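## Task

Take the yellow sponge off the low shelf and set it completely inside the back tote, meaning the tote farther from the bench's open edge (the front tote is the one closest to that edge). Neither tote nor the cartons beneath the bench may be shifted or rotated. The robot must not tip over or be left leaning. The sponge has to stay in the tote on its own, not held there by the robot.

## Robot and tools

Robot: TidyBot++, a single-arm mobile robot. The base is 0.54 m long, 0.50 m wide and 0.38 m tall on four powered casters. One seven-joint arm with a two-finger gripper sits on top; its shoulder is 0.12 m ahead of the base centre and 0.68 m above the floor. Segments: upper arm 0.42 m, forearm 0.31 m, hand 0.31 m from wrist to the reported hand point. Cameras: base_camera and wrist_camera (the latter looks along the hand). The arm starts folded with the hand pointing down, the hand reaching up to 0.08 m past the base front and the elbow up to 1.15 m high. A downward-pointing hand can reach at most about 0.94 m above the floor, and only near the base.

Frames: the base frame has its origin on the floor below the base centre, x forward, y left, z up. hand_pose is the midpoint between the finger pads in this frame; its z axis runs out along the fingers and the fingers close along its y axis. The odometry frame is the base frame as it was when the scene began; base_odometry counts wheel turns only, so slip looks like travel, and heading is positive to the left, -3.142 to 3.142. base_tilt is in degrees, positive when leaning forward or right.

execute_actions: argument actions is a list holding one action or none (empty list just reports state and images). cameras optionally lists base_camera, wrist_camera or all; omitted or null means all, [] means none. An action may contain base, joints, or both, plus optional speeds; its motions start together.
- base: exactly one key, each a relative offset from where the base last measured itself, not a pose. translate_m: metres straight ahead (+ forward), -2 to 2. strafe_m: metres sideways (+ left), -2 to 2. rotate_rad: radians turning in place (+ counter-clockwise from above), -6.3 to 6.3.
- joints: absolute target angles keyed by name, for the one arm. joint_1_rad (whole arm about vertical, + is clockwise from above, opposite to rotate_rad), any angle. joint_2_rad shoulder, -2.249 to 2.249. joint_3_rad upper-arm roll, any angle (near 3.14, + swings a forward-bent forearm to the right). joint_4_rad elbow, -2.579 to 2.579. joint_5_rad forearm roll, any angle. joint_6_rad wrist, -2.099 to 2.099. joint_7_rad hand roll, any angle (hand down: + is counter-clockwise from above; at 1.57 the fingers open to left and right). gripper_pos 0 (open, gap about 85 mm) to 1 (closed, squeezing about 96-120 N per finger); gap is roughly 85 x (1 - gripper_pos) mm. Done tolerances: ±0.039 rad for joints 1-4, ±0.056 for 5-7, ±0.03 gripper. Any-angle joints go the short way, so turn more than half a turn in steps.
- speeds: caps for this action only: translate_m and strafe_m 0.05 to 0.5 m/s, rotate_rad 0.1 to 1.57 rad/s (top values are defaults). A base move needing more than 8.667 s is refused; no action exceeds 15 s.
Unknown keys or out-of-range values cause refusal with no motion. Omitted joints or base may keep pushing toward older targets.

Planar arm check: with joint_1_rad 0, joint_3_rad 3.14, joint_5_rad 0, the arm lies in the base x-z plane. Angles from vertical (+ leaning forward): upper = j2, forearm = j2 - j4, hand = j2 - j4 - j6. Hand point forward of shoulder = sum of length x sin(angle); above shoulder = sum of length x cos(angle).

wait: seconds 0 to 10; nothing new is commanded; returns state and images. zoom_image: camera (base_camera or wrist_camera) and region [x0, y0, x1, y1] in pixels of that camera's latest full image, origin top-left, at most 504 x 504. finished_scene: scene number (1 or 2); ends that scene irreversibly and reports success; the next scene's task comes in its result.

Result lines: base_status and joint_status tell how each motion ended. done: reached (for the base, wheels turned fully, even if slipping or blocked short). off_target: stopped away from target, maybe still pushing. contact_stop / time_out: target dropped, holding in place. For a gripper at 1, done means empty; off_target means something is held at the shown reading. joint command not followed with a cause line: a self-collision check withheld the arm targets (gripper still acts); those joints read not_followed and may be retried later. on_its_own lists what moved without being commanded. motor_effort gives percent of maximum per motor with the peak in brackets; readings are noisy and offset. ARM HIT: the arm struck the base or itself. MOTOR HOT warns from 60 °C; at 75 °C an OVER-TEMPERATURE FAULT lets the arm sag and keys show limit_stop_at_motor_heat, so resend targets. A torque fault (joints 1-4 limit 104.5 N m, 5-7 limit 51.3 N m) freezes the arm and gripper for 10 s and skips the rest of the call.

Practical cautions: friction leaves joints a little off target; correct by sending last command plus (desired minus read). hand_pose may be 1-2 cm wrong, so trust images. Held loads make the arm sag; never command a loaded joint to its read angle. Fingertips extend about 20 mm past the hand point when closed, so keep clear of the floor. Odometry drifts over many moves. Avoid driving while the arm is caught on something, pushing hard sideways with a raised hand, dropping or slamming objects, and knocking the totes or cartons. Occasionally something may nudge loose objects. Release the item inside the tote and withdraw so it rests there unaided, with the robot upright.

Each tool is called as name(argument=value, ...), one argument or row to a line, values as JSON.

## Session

execute_actions(
  actions=[],
)

Scene clock: 0.00 s.
base_odometry: x=+0.000 y=+0.000 heading=+0.000 (m, m, rad; odometry frame)
base_tilt: forward=-0.6 right=-0.1 (deg)
base_status: not commanded
joint_positions: joint_1_rad=+0.014 joint_2_rad=-0.332 joint_3_rad=+3.174 joint_4_rad=-2.521 joint_5_rad=+0.014 joint_6_rad=-0.837 joint_7_rad=+1.601 gripper_pos=+0.000
joint_status: not commanded
motor_effort: joint_1_rad=+1 joint_2_rad=-1 joint_3_rad=+0 joint_4_rad=+14 joint_5_rad=+1 joint_6_rad=+2 joint_7_rad=+0 (%)
hand_pose: x=+0.2742 y=-0.0077 z=+0.5883 quat_wxyz=(+0.002, +0.998, -0.004, +0.058) (m; base frame)
pictures: base_camera, wrist_camera
Images, in order (width x height): base_camera 644x364, wrist_camera 644x476.

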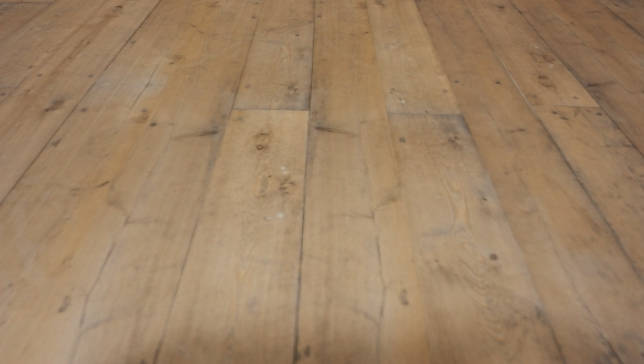

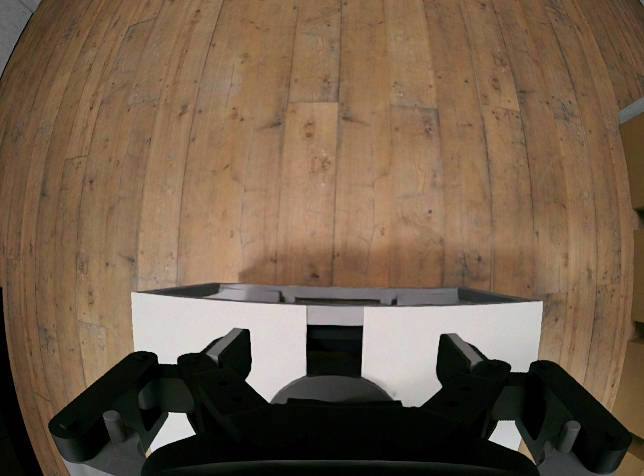

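execute_actions(
  actions=[
    {"joints": {"joint_6_rad": 0.22, "joint_1_rad": 0.45, "joint_3_rad": 3.12, "joint_7_rad": 1.55}},
  ],
  cameras=["wrist_camera"],
)

Scene clock: 4.60 s.
base_odometry: x=+0.000 y=+0.000 heading=+0.000 (m, m, rad; odometry frame)
base_tilt: forward=-0.6 right=-0.1 (deg)
base_status: not commanded
joint_positions: joint_1_rad=+0.428 joint_2_rad=-0.332 joint_3_rad=+3.141 joint_4_rad=-2.521 joint_5_rad=+0.014 joint_6_rad=+0.205 joint_7_rad=+1.575 gripper_pos=+0.000
joint_status: all done
motor_effort: joint_1_rad=+1(0) joint_2_rad=-5(5) joint_3_rad=+0(1) joint_4_rad=+18(18) joint_5_rad=+1(1) joint_6_rad=+7(7) joint_7_rad=+0(0) (%)
hand_pose: x=+0.4877 y=-0.1655 z=+0.7724 quat_wxyz=(+0.120, +0.820, -0.170, +0.534) (m; base frame)
pictures: wrist_camera
Images, in order (width x height): wrist_camera 644x476.

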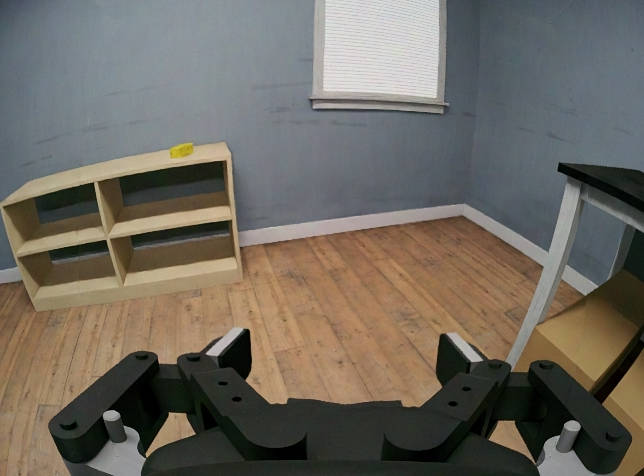

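zoom_image(
  camera="wrist_camera",
  region=[130, 120, 260, 200],
)

Region (130, 120, 260, 200) of wrist_camera's 644x476 image, scaled by 3.877; it fills the top 310 rows of this view, and the rest is white.

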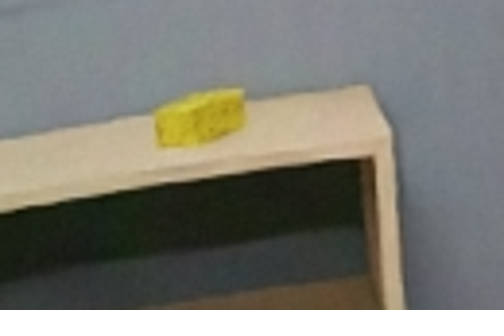

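execute_actions(
  actions=[
    {"base": {"translate_m": 1.13}, "joints": {"joint_1_rad": -0.335, "joint_2_rad": 0.455, "joint_4_rad": -1.596, "joint_5_rad": 1.115, "joint_6_rad": -0.785, "joint_7_rad": -0.195}},
  ],
)

Scene clock: 128.23 s.
base_odometry: x=+1.130 y=+0.001 heading=+0.001 (m, m, rad; odometry frame)
base_tilt: forward=-0.6 right=-0.1 (deg)
base_status: done
joint_positions: joint_1_rad=-0.318 joint_2_rad=+0.449 joint_3_rad=+3.136 joint_4_rad=-1.614 joint_5_rad=+1.086 joint_6_rad=-0.763 joint_7_rad=-0.175 gripper_pos=+0.000
joint_status: all done
motor_effort: joint_1_rad=+1(1) joint_2_rad=-30(33) joint_3_rad=+1(2) joint_4_rad=+17(19) joint_5_rad=+6(6) joint_6_rad=+0(8) joint_7_rad=+0(0) (%)
hand_pose: x=+0.7581 y=+0.0141 z=+0.7172 quat_wxyz=(+0.094, +0.845, -0.316, +0.422) (m; base frame)
pictures: base_camera, wrist_camera
Images, in order (width x height): base_camera 644x364, wrist_camera 644x476.

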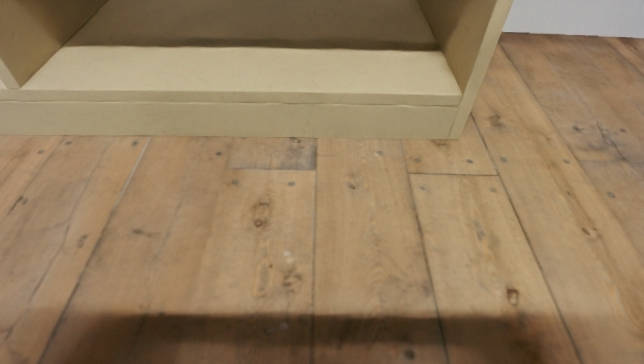

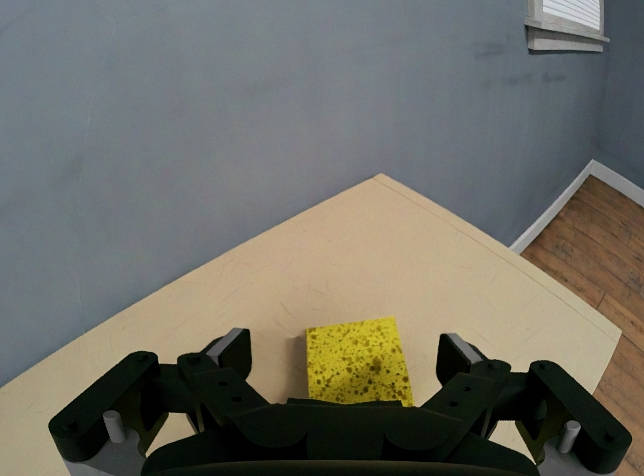

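zoom_image(
  camera="wrist_camera",
  region=[230, 295, 470, 425],
)

Region (230, 295, 470, 425) of wrist_camera's 644x476 image, scaled by 2.100; it fills the top 273 rows of this view, and the rest is white.

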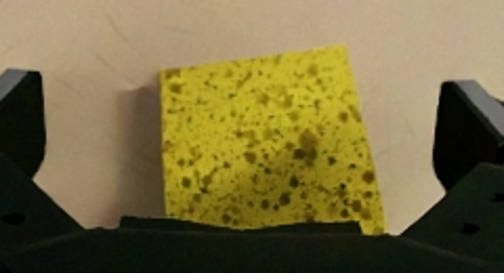

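execute_actions(
  actions=[],
)

Scene clock: 158.43 s.
base_odometry: x=+1.130 y=+0.001 heading=+0.001 (m, m, rad; odometry frame)
base_tilt: forward=-0.6 right=-0.1 (deg)
base_status: done
joint_positions: joint_1_rad=-0.318 joint_2_rad=+0.449 joint_3_rad=+3.136 joint_4_rad=-1.614 joint_5_rad=+1.086 joint_6_rad=-0.763 joint_7_rad=-0.175 gripper_pos=+0.000
joint_status: all done
motor_effort: joint_1_rad=+1(1) joint_2_rad=-30(33) joint_3_rad=+1(2) joint_4_rad=+16(19) joint_5_rad=+6(6) joint_6_rad=+0(8) joint_7_rad=+0(0) (%)
hand_pose: x=+0.7581 y=+0.0141 z=+0.7172 quat_wxyz=(+0.094, +0.845, -0.316, +0.422) (m; base frame)
pictures: base_camera, wrist_camera
Images, in order (width x height): base_camera 644x364, wrist_camera 644x476.

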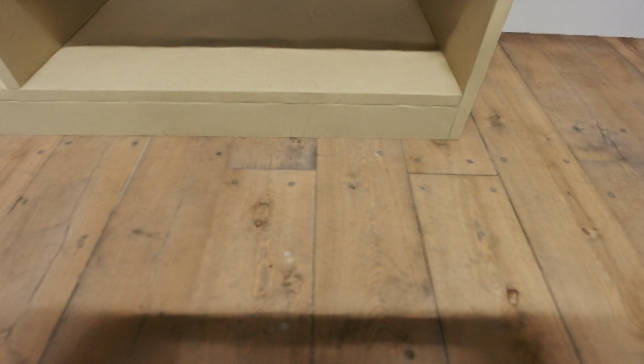

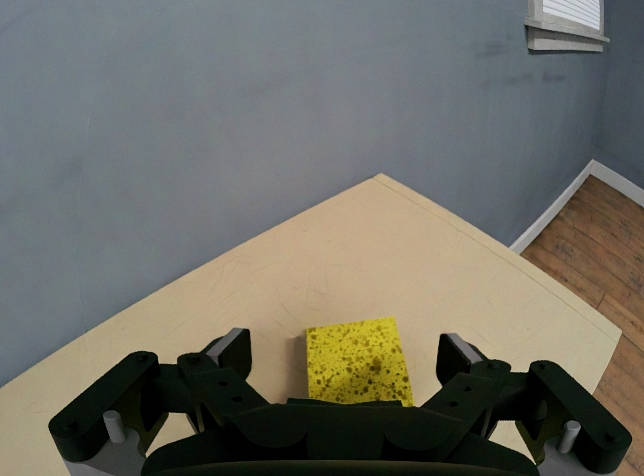

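execute_actions(
  actions=[
    {"base": {"strafe_m": -0.014}, "joints": {"joint_2_rad": 0.53, "joint_4_rad": -1.570}},
  ],
  cameras=["wrist_camera"],
)

Scene clock: 223.30 s.
base_odometry: x=+1.130 y=-0.013 heading=+0.001 (m, m, rad; odometry frame)
base_tilt: forward=-0.6 right=-0.1 (deg)
base_status: done
joint_positions: joint_1_rad=-0.322 joint_2_rad=+0.526 joint_3_rad=+3.134 joint_4_rad=-1.591 joint_5_rad=+1.087 joint_6_rad=-0.765 joint_7_rad=-0.175 gripper_pos=+0.000
joint_status: all done
motor_effort: joint_1_rad=+1(4) joint_2_rad=-31(34) joint_3_rad=+1(3) joint_4_rad=+16(17) joint_5_rad=+6(6) joint_6_rad=-1(1) joint_7_rad=+0(0) (%)
hand_pose: x=+0.7666 y=+0.0206 z=+0.6793 quat_wxyz=(+0.108, +0.855, -0.307, +0.403) (m; base frame)
pictures: wrist_camera
Images, in order (width x height): wrist_camera 644x476.

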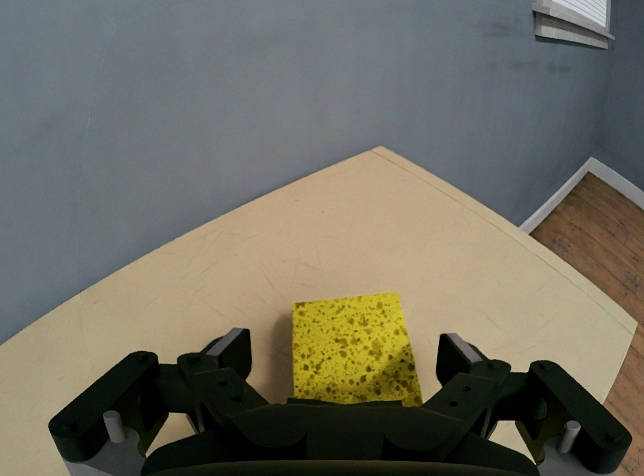

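zoom_image(
  camera="wrist_camera",
  region=[220, 260, 480, 430],
)

Region (220, 260, 480, 430) of wrist_camera's 644x476 image, scaled by 1.938; it fills the top 330 rows of this view, and the rest is white.

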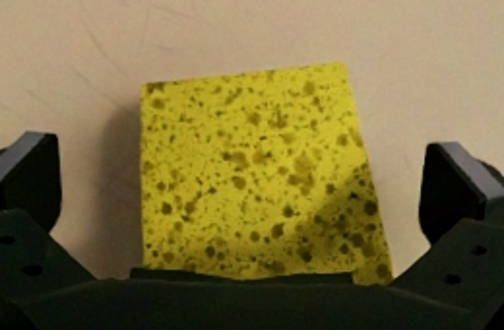

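execute_actions(
  actions=[
    {"joints": {"joint_2_rad": 0.572}},
  ],
  cameras=["wrist_camera"],
)

Scene clock: 266.40 s.
base_odometry: x=+1.130 y=-0.013 heading=+0.001 (m, m, rad; odometry frame)
base_tilt: forward=-0.6 right=-0.1 (deg)
base_status: not commanded
joint_positions: joint_1_rad=-0.322 joint_2_rad=+0.564 joint_3_rad=+3.134 joint_4_rad=-1.590 joint_5_rad=+1.087 joint_6_rad=-0.765 joint_7_rad=-0.175 gripper_pos=+0.000
joint_status: all done
motor_effort: joint_1_rad=+1(1) joint_2_rad=-32(34) joint_3_rad=+1(1) joint_4_rad=+15(16) joint_5_rad=+6(6) joint_6_rad=-1(1) joint_7_rad=+0(0) (%)
hand_pose: x=+0.7664 y=+0.0206 z=+0.6556 quat_wxyz=(+0.119, +0.862, -0.303, +0.389) (m; base frame)
pictures: wrist_camera
Images, in order (width x height): wrist_camera 644x476.

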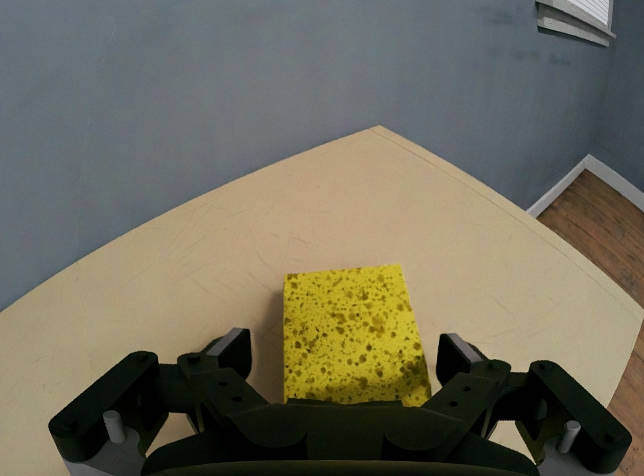

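zoom_image(
  camera="wrist_camera",
  region=[220, 240, 480, 430],
)

Region (220, 240, 480, 430) of wrist_camera's 644x476 image, scaled by 1.938; it fills the top 368 rows of this view, and the rest is white.

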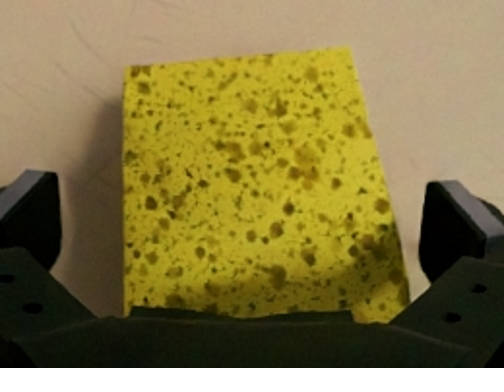

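execute_actions(
  actions=[
    {"joints": {"gripper_pos": 1.0}},
  ],
  cameras=["wrist_camera"],
)

Scene clock: 314.97 s.
base_odometry: x=+1.130 y=-0.013 heading=+0.001 (m, m, rad; odometry frame)
base_tilt: forward=-0.6 right=-0.1 (deg)
base_status: not commanded
joint_positions: joint_1_rad=-0.322 joint_2_rad=+0.565 joint_3_rad=+3.134 joint_4_rad=-1.585 joint_5_rad=+1.089 joint_6_rad=-0.765 joint_7_rad=-0.175 gripper_pos=+0.444
joint_status: gripper_pos off_target (ended at +0.444, target +1.000)
motor_effort: joint_1_rad=+1(2) joint_2_rad=-32(33) joint_3_rad=+1(1) joint_4_rad=+16(16) joint_5_rad=+6(6) joint_6_rad=+0(1) joint_7_rad=+0(0) (%)
hand_pose: x=+0.7683 y=+0.0209 z=+0.6576 quat_wxyz=(+0.118, +0.861, -0.303, +0.391) (m; base frame)
pictures: wrist_camera
Images, in order (width x height): wrist_camera 644x476.

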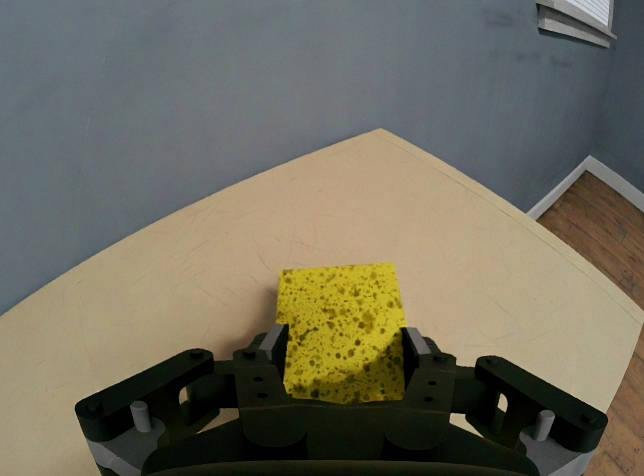

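zoom_image(
  camera="wrist_camera",
  region=[230, 240, 470, 420],
)

Region (230, 240, 470, 420) of wrist_camera's 644x476 image, scaled by 2.100; it fills the top 378 rows of this view, and the rest is white.

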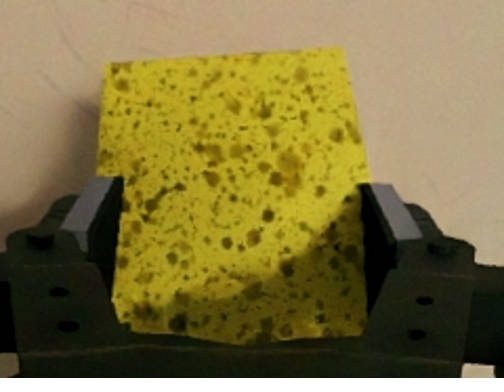

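execute_actions(
  actions=[],
  cameras=["wrist_camera"],
)

Scene clock: 331.03 s.
base_odometry: x=+1.130 y=-0.013 heading=+0.001 (m, m, rad; odometry frame)
base_tilt: forward=-0.6 right=-0.1 (deg)
base_status: not commanded
joint_positions: joint_1_rad=-0.322 joint_2_rad=+0.565 joint_3_rad=+3.134 joint_4_rad=-1.585 joint_5_rad=+1.089 joint_6_rad=-0.765 joint_7_rad=-0.175 gripper_pos=+0.444
joint_status: gripper_pos off_target (ended at +0.444, target +1.000)
motor_effort: joint_1_rad=+0(2) joint_2_rad=-32(33) joint_3_rad=+1(1) joint_4_rad=+15(16) joint_5_rad=+6(6) joint_6_rad=-1(1) joint_7_rad=+0(0) (%)
hand_pose: x=+0.7683 y=+0.0209 z=+0.6576 quat_wxyz=(+0.118, +0.861, -0.303, +0.391) (m; base frame)
pictures: wrist_camera
Images, in order (width x height): wrist_camera 644x476.

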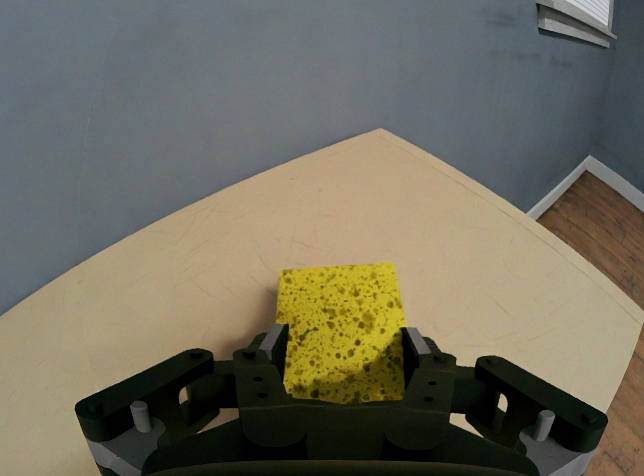

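zoom_image(
  camera="wrist_camera",
  region=[250, 300, 330, 410],
)

zoom_image(
  camera="wrist_camera",
  region=[370, 300, 450, 410],
)

Region (250, 300, 330, 410) of wrist_camera's 644x476 image, scaled by 4.582; it fills the left 367 columns of this view, and the rest is white.

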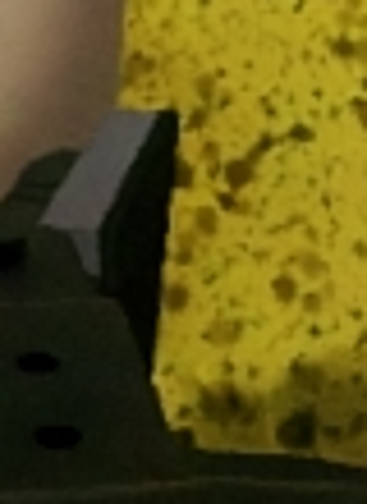

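Region (370, 300, 450, 410) of wrist_camera's 644x476 image, scaled by 4.582; it fills the left 367 columns of this view, and the rest is white.

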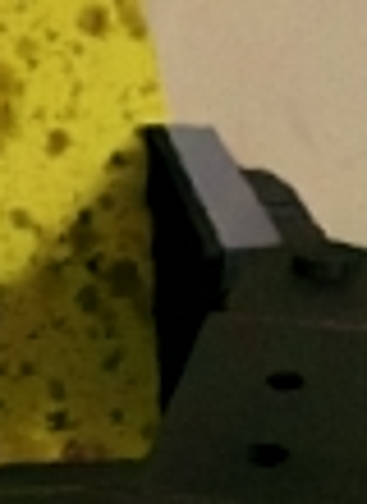

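execute_actions(
  actions=[
    {"base": {"rotate_rad": -1.571}, "joints": {"joint_1_rad": 0.67, "joint_2_rad": -0.1, "joint_4_rad": -1.3, "joint_5_rad": -0.03, "joint_6_rad": -0.92, "joint_7_rad": 1.595}},
  ],
)

Scene clock: 406.07 s.
base_odometry: x=+1.130 y=-0.013 heading=-1.570 (m, m, rad; odometry frame)
base_tilt: forward=-0.6 right=-0.1 (deg)
base_status: done
joint_positions: joint_1_rad=+0.653 joint_2_rad=-0.098 joint_3_rad=+3.128 joint_4_rad=-1.319 joint_5_rad=+0.000 joint_6_rad=-0.898 joint_7_rad=+1.575 gripper_pos=+0.445
joint_status: all done
motor_effort: joint_1_rad=+1(6) joint_2_rad=-14(36) joint_3_rad=+0(5) joint_4_rad=+20(20) joint_5_rad=+1(8) joint_6_rad=+7(7) joint_7_rad=+0(1) (%)
hand_pose: x=+0.5371 y=-0.3085 z=+1.0463 quat_wxyz=(+0.155, +0.828, -0.272, +0.464) (m; base frame)
pictures: base_camera, wrist_camera
Images, in order (width x height): base_camera 644x364, wrist_camera 644x476.

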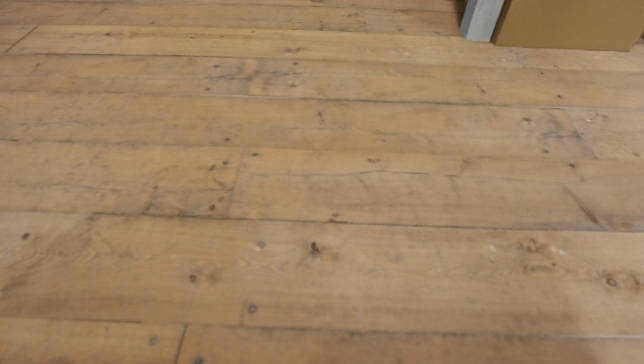

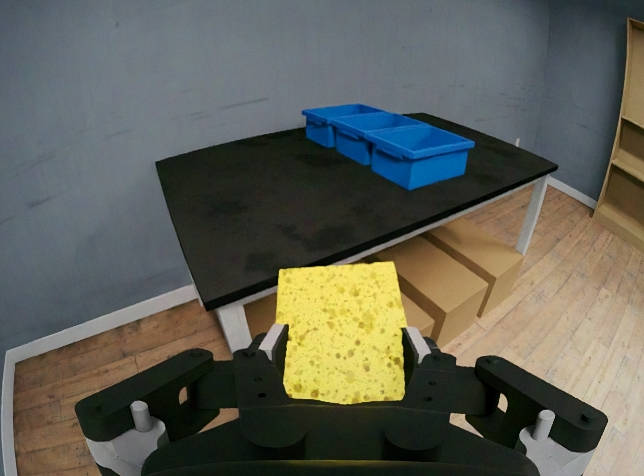

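zoom_image(
  camera="base_camera",
  region=[0, 0, 322, 364],
)

zoom_image(
  camera="base_camera",
  region=[322, 0, 644, 364],
)

zoom_image(
  camera="wrist_camera",
  region=[280, 80, 580, 260],
)

Region (0, 0, 322, 364) of base_camera's 644x364 image, scaled by 1.385; it fills the left 446 columns of this view, and the rest is white.

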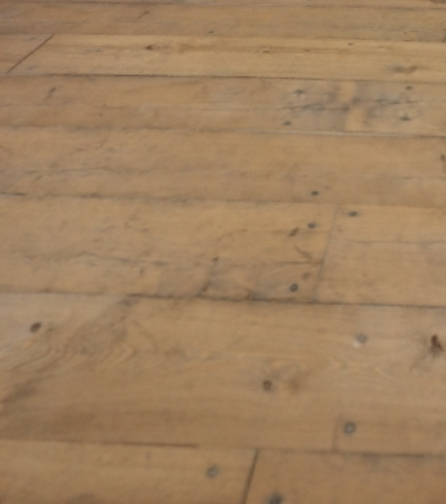

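Region (322, 0, 644, 364) of base_camera's 644x364 image, scaled by 1.385; it fills the left 446 columns of this view, and the rest is white.

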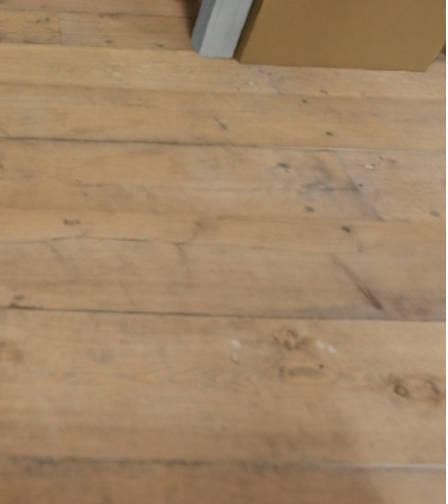

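Region (280, 80, 580, 260) of wrist_camera's 644x476 image, scaled by 1.680; it fills the top 302 rows of this view, and the rest is white.

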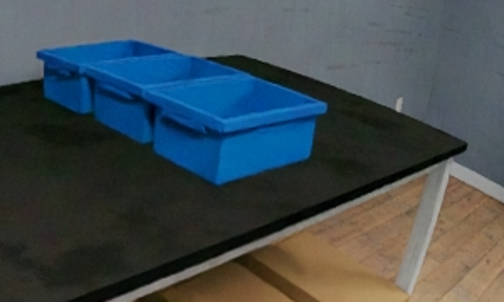

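zoom_image(
  camera="wrist_camera",
  region=[140, 140, 300, 340],
)

zoom_image(
  camera="wrist_camera",
  region=[295, 95, 485, 200],
)

Region (140, 140, 300, 340) of wrist_camera's 644x476 image, scaled by 2.520; it fills the left 403 columns of this view, and the rest is white.

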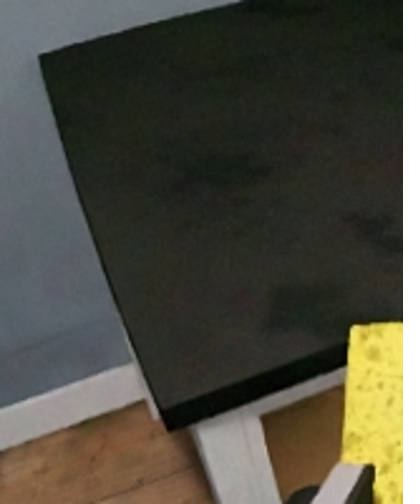

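Region (295, 95, 485, 200) of wrist_camera's 644x476 image, scaled by 2.653; it fills the top 279 rows of this view, and the rest is white.

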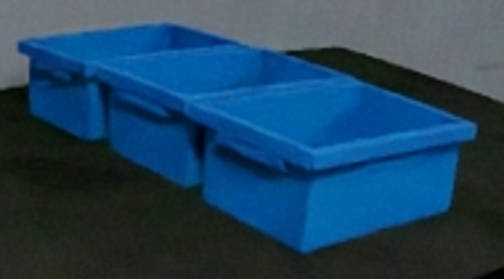

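execute_actions(
  actions=[
    {"base": {"strafe_m": -1.08}, "joints": {"joint_1_rad": -0.02, "joint_2_rad": 0.725, "joint_3_rad": 3.158, "joint_4_rad": -0.35, "joint_6_rad": -0.98}},
  ],
)

Scene clock: 466.87 s.
base_odometry: x=+0.050 y=-0.012 heading=-1.570 (m, m, rad; odometry frame)
base_tilt: forward=-0.6 right=-0.1 (deg)
base_status: done
joint_positions: joint_1_rad=-0.008 joint_2_rad=+0.721 joint_3_rad=+3.142 joint_4_rad=-0.374 joint_5_rad=-0.001 joint_6_rad=-0.958 joint_7_rad=+1.575 gripper_pos=+0.445
joint_status: all done
motor_effort: joint_1_rad=+1(3) joint_2_rad=-40(43) joint_3_rad=+0(2) joint_4_rad=+19(20) joint_5_rad=+1(0) joint_6_rad=+7(7) joint_7_rad=+0(1) (%)
hand_pose: x=+0.9518 y=+0.0079 z=+0.9975 quat_wxyz=(-0.001, +0.856, +0.005, +0.518) (m; base frame)
pictures: base_camera, wrist_camera
Images, in order (width x height): base_camera 644x364, wrist_camera 644x476.

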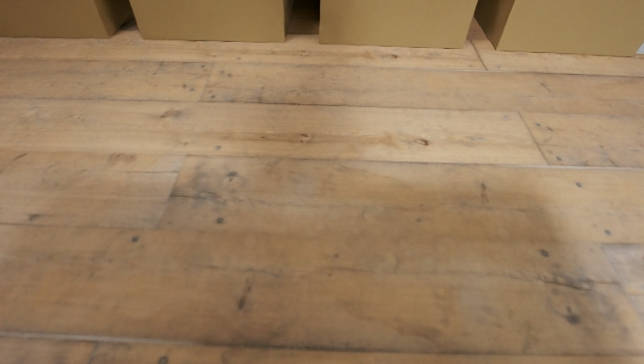

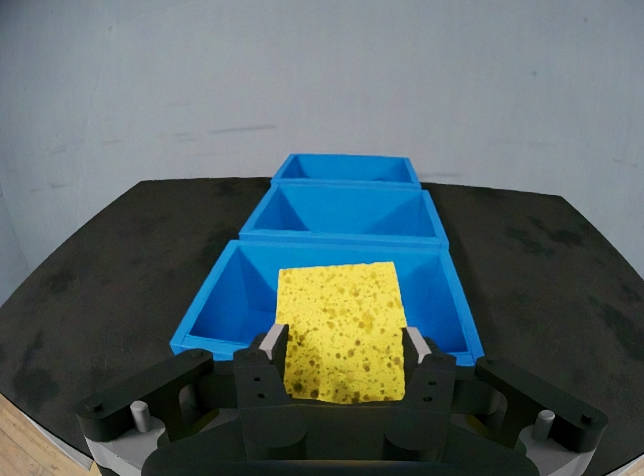

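zoom_image(
  camera="base_camera",
  region=[120, 0, 520, 80],
)

zoom_image(
  camera="wrist_camera",
  region=[220, 140, 470, 270],
)

Region (120, 0, 520, 80) of base_camera's 644x364 image, scaled by 1.260; it fills the top 101 rows of this view, and the rest is white.

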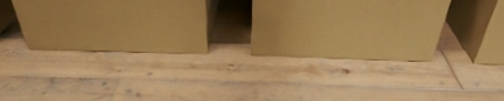

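Region (220, 140, 470, 270) of wrist_camera's 644x476 image, scaled by 2.016; it fills the top 262 rows of this view, and the rest is white.

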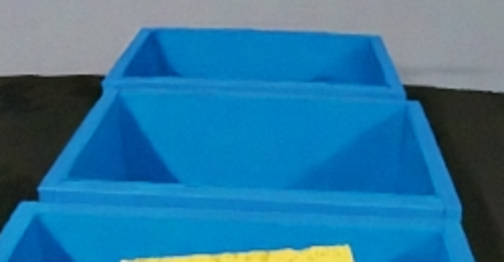

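execute_actions(
  actions=[
    {"base": {"translate_m": 0.635}},
  ],
)

Scene clock: 503.63 s.
base_odometry: x=+0.050 y=-0.648 heading=-1.571 (m, m, rad; odometry frame)
base_tilt: forward=-0.6 right=-0.1 (deg)
base_status: done
joint_positions: joint_1_rad=-0.008 joint_2_rad=+0.724 joint_3_rad=+3.142 joint_4_rad=-0.371 joint_5_rad=-0.001 joint_6_rad=-0.962 joint_7_rad=+1.575 gripper_pos=+0.445
joint_status: not commanded
motor_effort: joint_1_rad=+1(2) joint_2_rad=-40(43) joint_3_rad=+0(1) joint_4_rad=+19(19) joint_5_rad=+1(0) joint_6_rad=+7(8) joint_7_rad=+0(1) (%)
hand_pose: x=+0.9523 y=+0.0080 z=+0.9957 quat_wxyz=(-0.001, +0.856, +0.005, +0.516) (m; base frame)
pictures: base_camera, wrist_camera
Images, in order (width x height): base_camera 644x364, wrist_camera 644x476.

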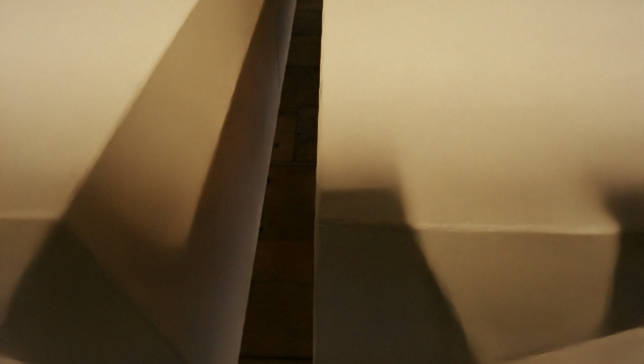

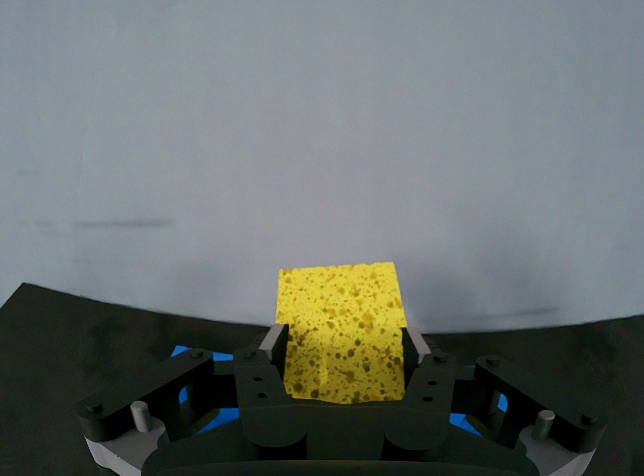

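zoom_image(
  camera="wrist_camera",
  region=[140, 300, 300, 450],
)

zoom_image(
  camera="wrist_camera",
  region=[390, 300, 550, 450],
)

Region (140, 300, 300, 450) of wrist_camera's 644x476 image, scaled by 3.150; it fills the top 472 rows of this view, and the rest is white.

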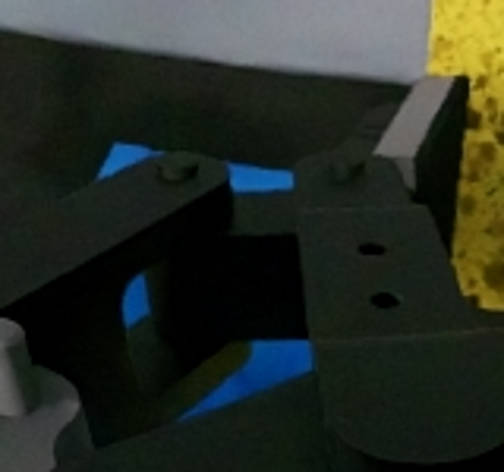

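Region (390, 300, 550, 450) of wrist_camera's 644x476 image, scaled by 3.150; it fills the top 472 rows of this view, and the rest is white.

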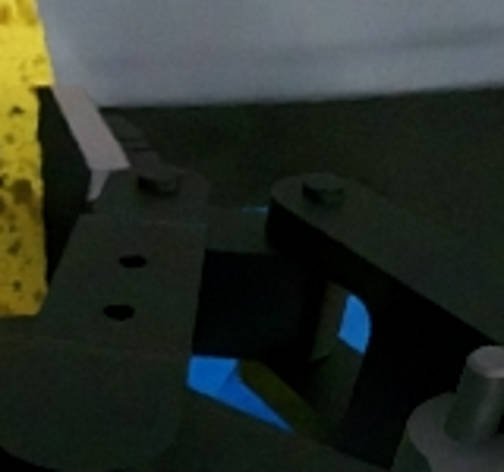

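execute_actions(
  actions=[
    {"joints": {"joint_4_rad": -0.575, "joint_6_rad": -1.022}},
  ],
  cameras=["wrist_camera"],
)

Scene clock: 567.27 s.
base_odometry: x=+0.050 y=-0.648 heading=-1.571 (m, m, rad; odometry frame)
base_tilt: forward=-0.6 right=-0.1 (deg)
base_status: not commanded
joint_positions: joint_1_rad=-0.008 joint_2_rad=+0.730 joint_3_rad=+3.142 joint_4_rad=-0.562 joint_5_rad=-0.001 joint_6_rad=-1.003 joint_7_rad=+1.575 gripper_pos=+0.445
joint_status: all done
motor_effort: joint_1_rad=+1(1) joint_2_rad=-41(43) joint_3_rad=-1(1) joint_4_rad=+20(21) joint_5_rad=+1(1) joint_6_rad=+6(7) joint_7_rad=+0(0) (%)
hand_pose: x=+0.9348 y=+0.0078 z=+0.8758 quat_wxyz=(-0.001, +0.912, +0.005, +0.411) (m; base frame)
pictures: wrist_camera
Images, in order (width x height): wrist_camera 644x476.

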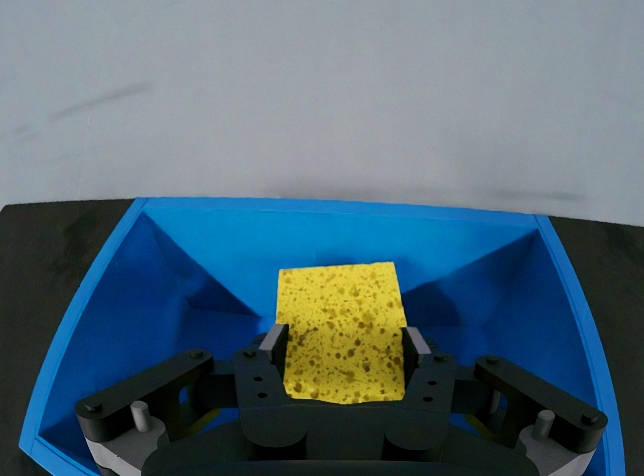

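zoom_image(
  camera="wrist_camera",
  region=[0, 380, 130, 476],
)

zoom_image(
  camera="wrist_camera",
  region=[120, 185, 300, 330],
)

Region (0, 380, 130, 476) of wrist_camera's 644x476 image, scaled by 3.877; it fills the top 372 rows of this view, and the rest is white.

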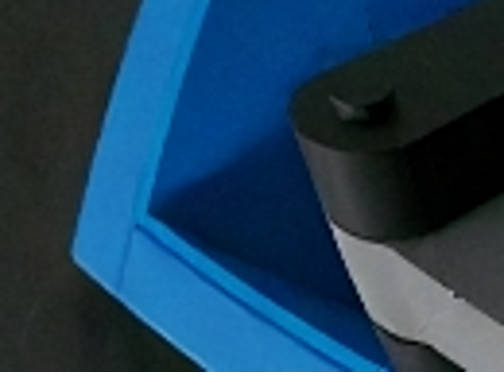

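Region (120, 185, 300, 330) of wrist_camera's 644x476 image, scaled by 2.800; it fills the top 406 rows of this view, and the rest is white.

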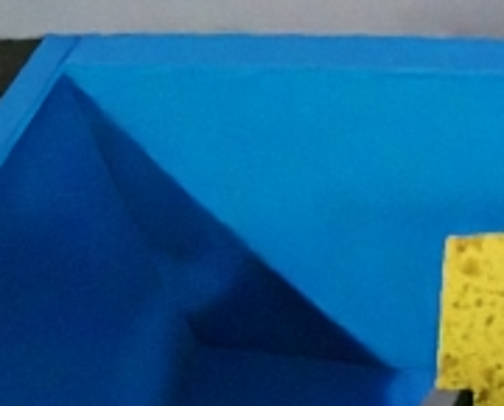

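execute_actions(
  actions=[
    {"joints": {"joint_2_rad": 0.768, "joint_4_rad": -0.592, "joint_6_rad": -0.953}},
  ],
  cameras=["wrist_camera"],
)

Scene clock: 617.70 s.
base_odometry: x=+0.050 y=-0.648 heading=-1.571 (m, m, rad; odometry frame)
base_tilt: forward=-0.6 right=-0.1 (deg)
base_status: not commanded
joint_positions: joint_1_rad=-0.008 joint_2_rad=+0.762 joint_3_rad=+3.142 joint_4_rad=-0.573 joint_5_rad=-0.001 joint_6_rad=-0.974 joint_7_rad=+1.575 gripper_pos=+0.445
joint_status: all done
motor_effort: joint_1_rad=+1(1) joint_2_rad=-42(43) joint_3_rad=-1(1) joint_4_rad=+19(20) joint_5_rad=+1(1) joint_6_rad=+6(6) joint_7_rad=+0(0) (%)
hand_pose: x=+0.9456 y=+0.0079 z=+0.8500 quat_wxyz=(-0.001, +0.915, +0.005, +0.404) (m; base frame)
pictures: wrist_camera
Images, in order (width x height): wrist_camera 644x476.

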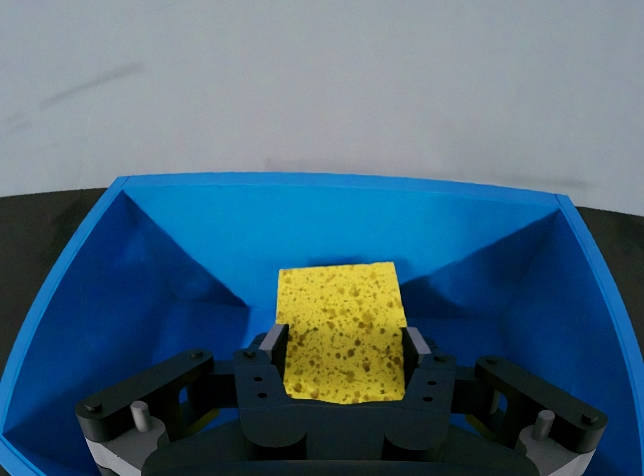

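execute_actions(
  actions=[
    {"joints": {"joint_4_rad": -0.608}},
  ],
  cameras=["wrist_camera"],
)

Scene clock: 627.67 s.
base_odometry: x=+0.050 y=-0.648 heading=-1.571 (m, m, rad; odometry frame)
base_tilt: forward=-0.6 right=-0.1 (deg)
base_status: not commanded
joint_positions: joint_1_rad=-0.008 joint_2_rad=+0.764 joint_3_rad=+3.142 joint_4_rad=-0.588 joint_5_rad=-0.001 joint_6_rad=-0.974 joint_7_rad=+1.575 gripper_pos=+0.445
joint_status: all done
motor_effort: joint_1_rad=+0(1) joint_2_rad=-41(43) joint_3_rad=-1(1) joint_4_rad=+19(20) joint_5_rad=+1(1) joint_6_rad=+5(6) joint_7_rad=-1(1) (%)
hand_pose: x=+0.9436 y=+0.0079 z=+0.8407 quat_wxyz=(-0.001, +0.918, +0.005, +0.397) (m; base frame)
pictures: wrist_camera
Images, in order (width x height): wrist_camera 644x476.

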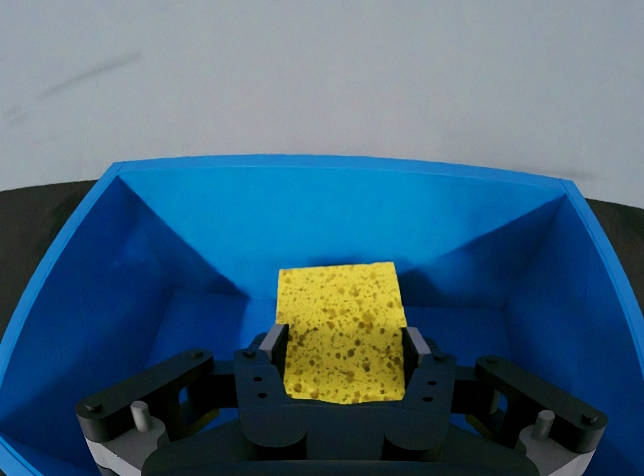

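execute_actions(
  actions=[
    {"joints": {"gripper_pos": 0.15}},
  ],
  cameras=["wrist_camera"],
)

Scene clock: 630.77 s.
base_odometry: x=+0.050 y=-0.648 heading=-1.571 (m, m, rad; odometry frame)
base_tilt: forward=-0.5 right=-0.1 (deg)
base_status: not commanded
joint_positions: joint_1_rad=-0.008 joint_2_rad=+0.764 joint_3_rad=+3.142 joint_4_rad=-0.588 joint_5_rad=-0.001 joint_6_rad=-0.974 joint_7_rad=+1.575 gripper_pos=+0.150
joint_status: all done
motor_effort: joint_1_rad=+1(1) joint_2_rad=-42(42) joint_3_rad=-1(1) joint_4_rad=+19(19) joint_5_rad=+1(1) joint_6_rad=+5(6) joint_7_rad=-1(1) (%)
hand_pose: x=+0.9436 y=+0.0079 z=+0.8407 quat_wxyz=(-0.001, +0.918, +0.005, +0.397) (m; base frame)
pictures: wrist_camera
Images, in order (width x height): wrist_camera 644x476.

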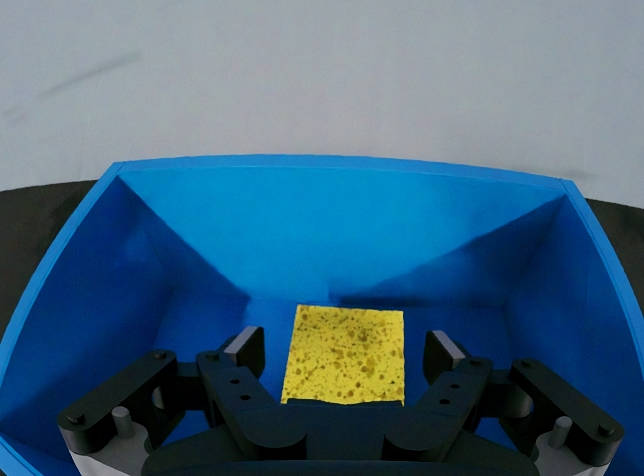

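execute_actions(
  actions=[
    {"joints": {"joint_2_rad": 0.55, "joint_6_rad": -1.12}},
  ],
)

Scene clock: 637.50 s.
base_odometry: x=+0.050 y=-0.648 heading=-1.571 (m, m, rad; odometry frame)
base_tilt: forward=-0.6 right=-0.1 (deg)
base_status: not commanded
joint_positions: joint_1_rad=-0.008 joint_2_rad=+0.545 joint_3_rad=+3.142 joint_4_rad=-0.594 joint_5_rad=-0.001 joint_6_rad=-1.098 joint_7_rad=+1.575 gripper_pos=+0.150
joint_status: all done
motor_effort: joint_1_rad=+1(1) joint_2_rad=-35(45) joint_3_rad=-1(1) joint_4_rad=+18(21) joint_5_rad=+1(1) joint_6_rad=+6(6) joint_7_rad=+0(1) (%)
hand_pose: x=+0.8675 y=+0.0073 z=+0.9805 quat_wxyz=(-0.001, +0.899, +0.005, +0.437) (m; base frame)
pictures: base_camera, wrist_camera
Images, in order (width x height): base_camera 644x364, wrist_camera 644x476.

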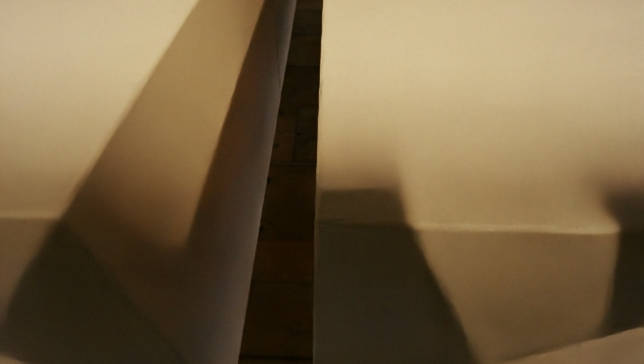

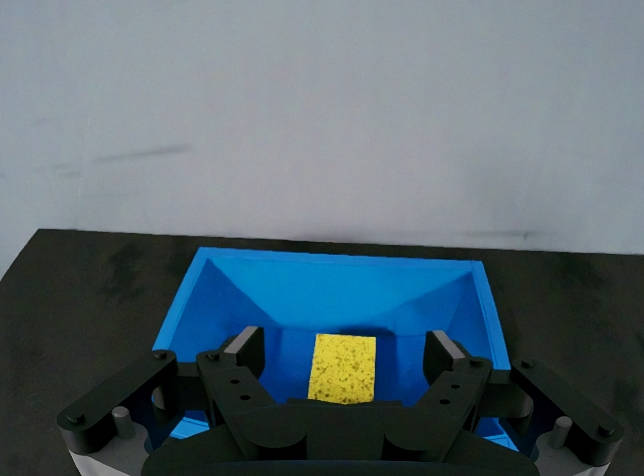

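finished_scene(
  scene=2,
)

The scene is finished: the task was done.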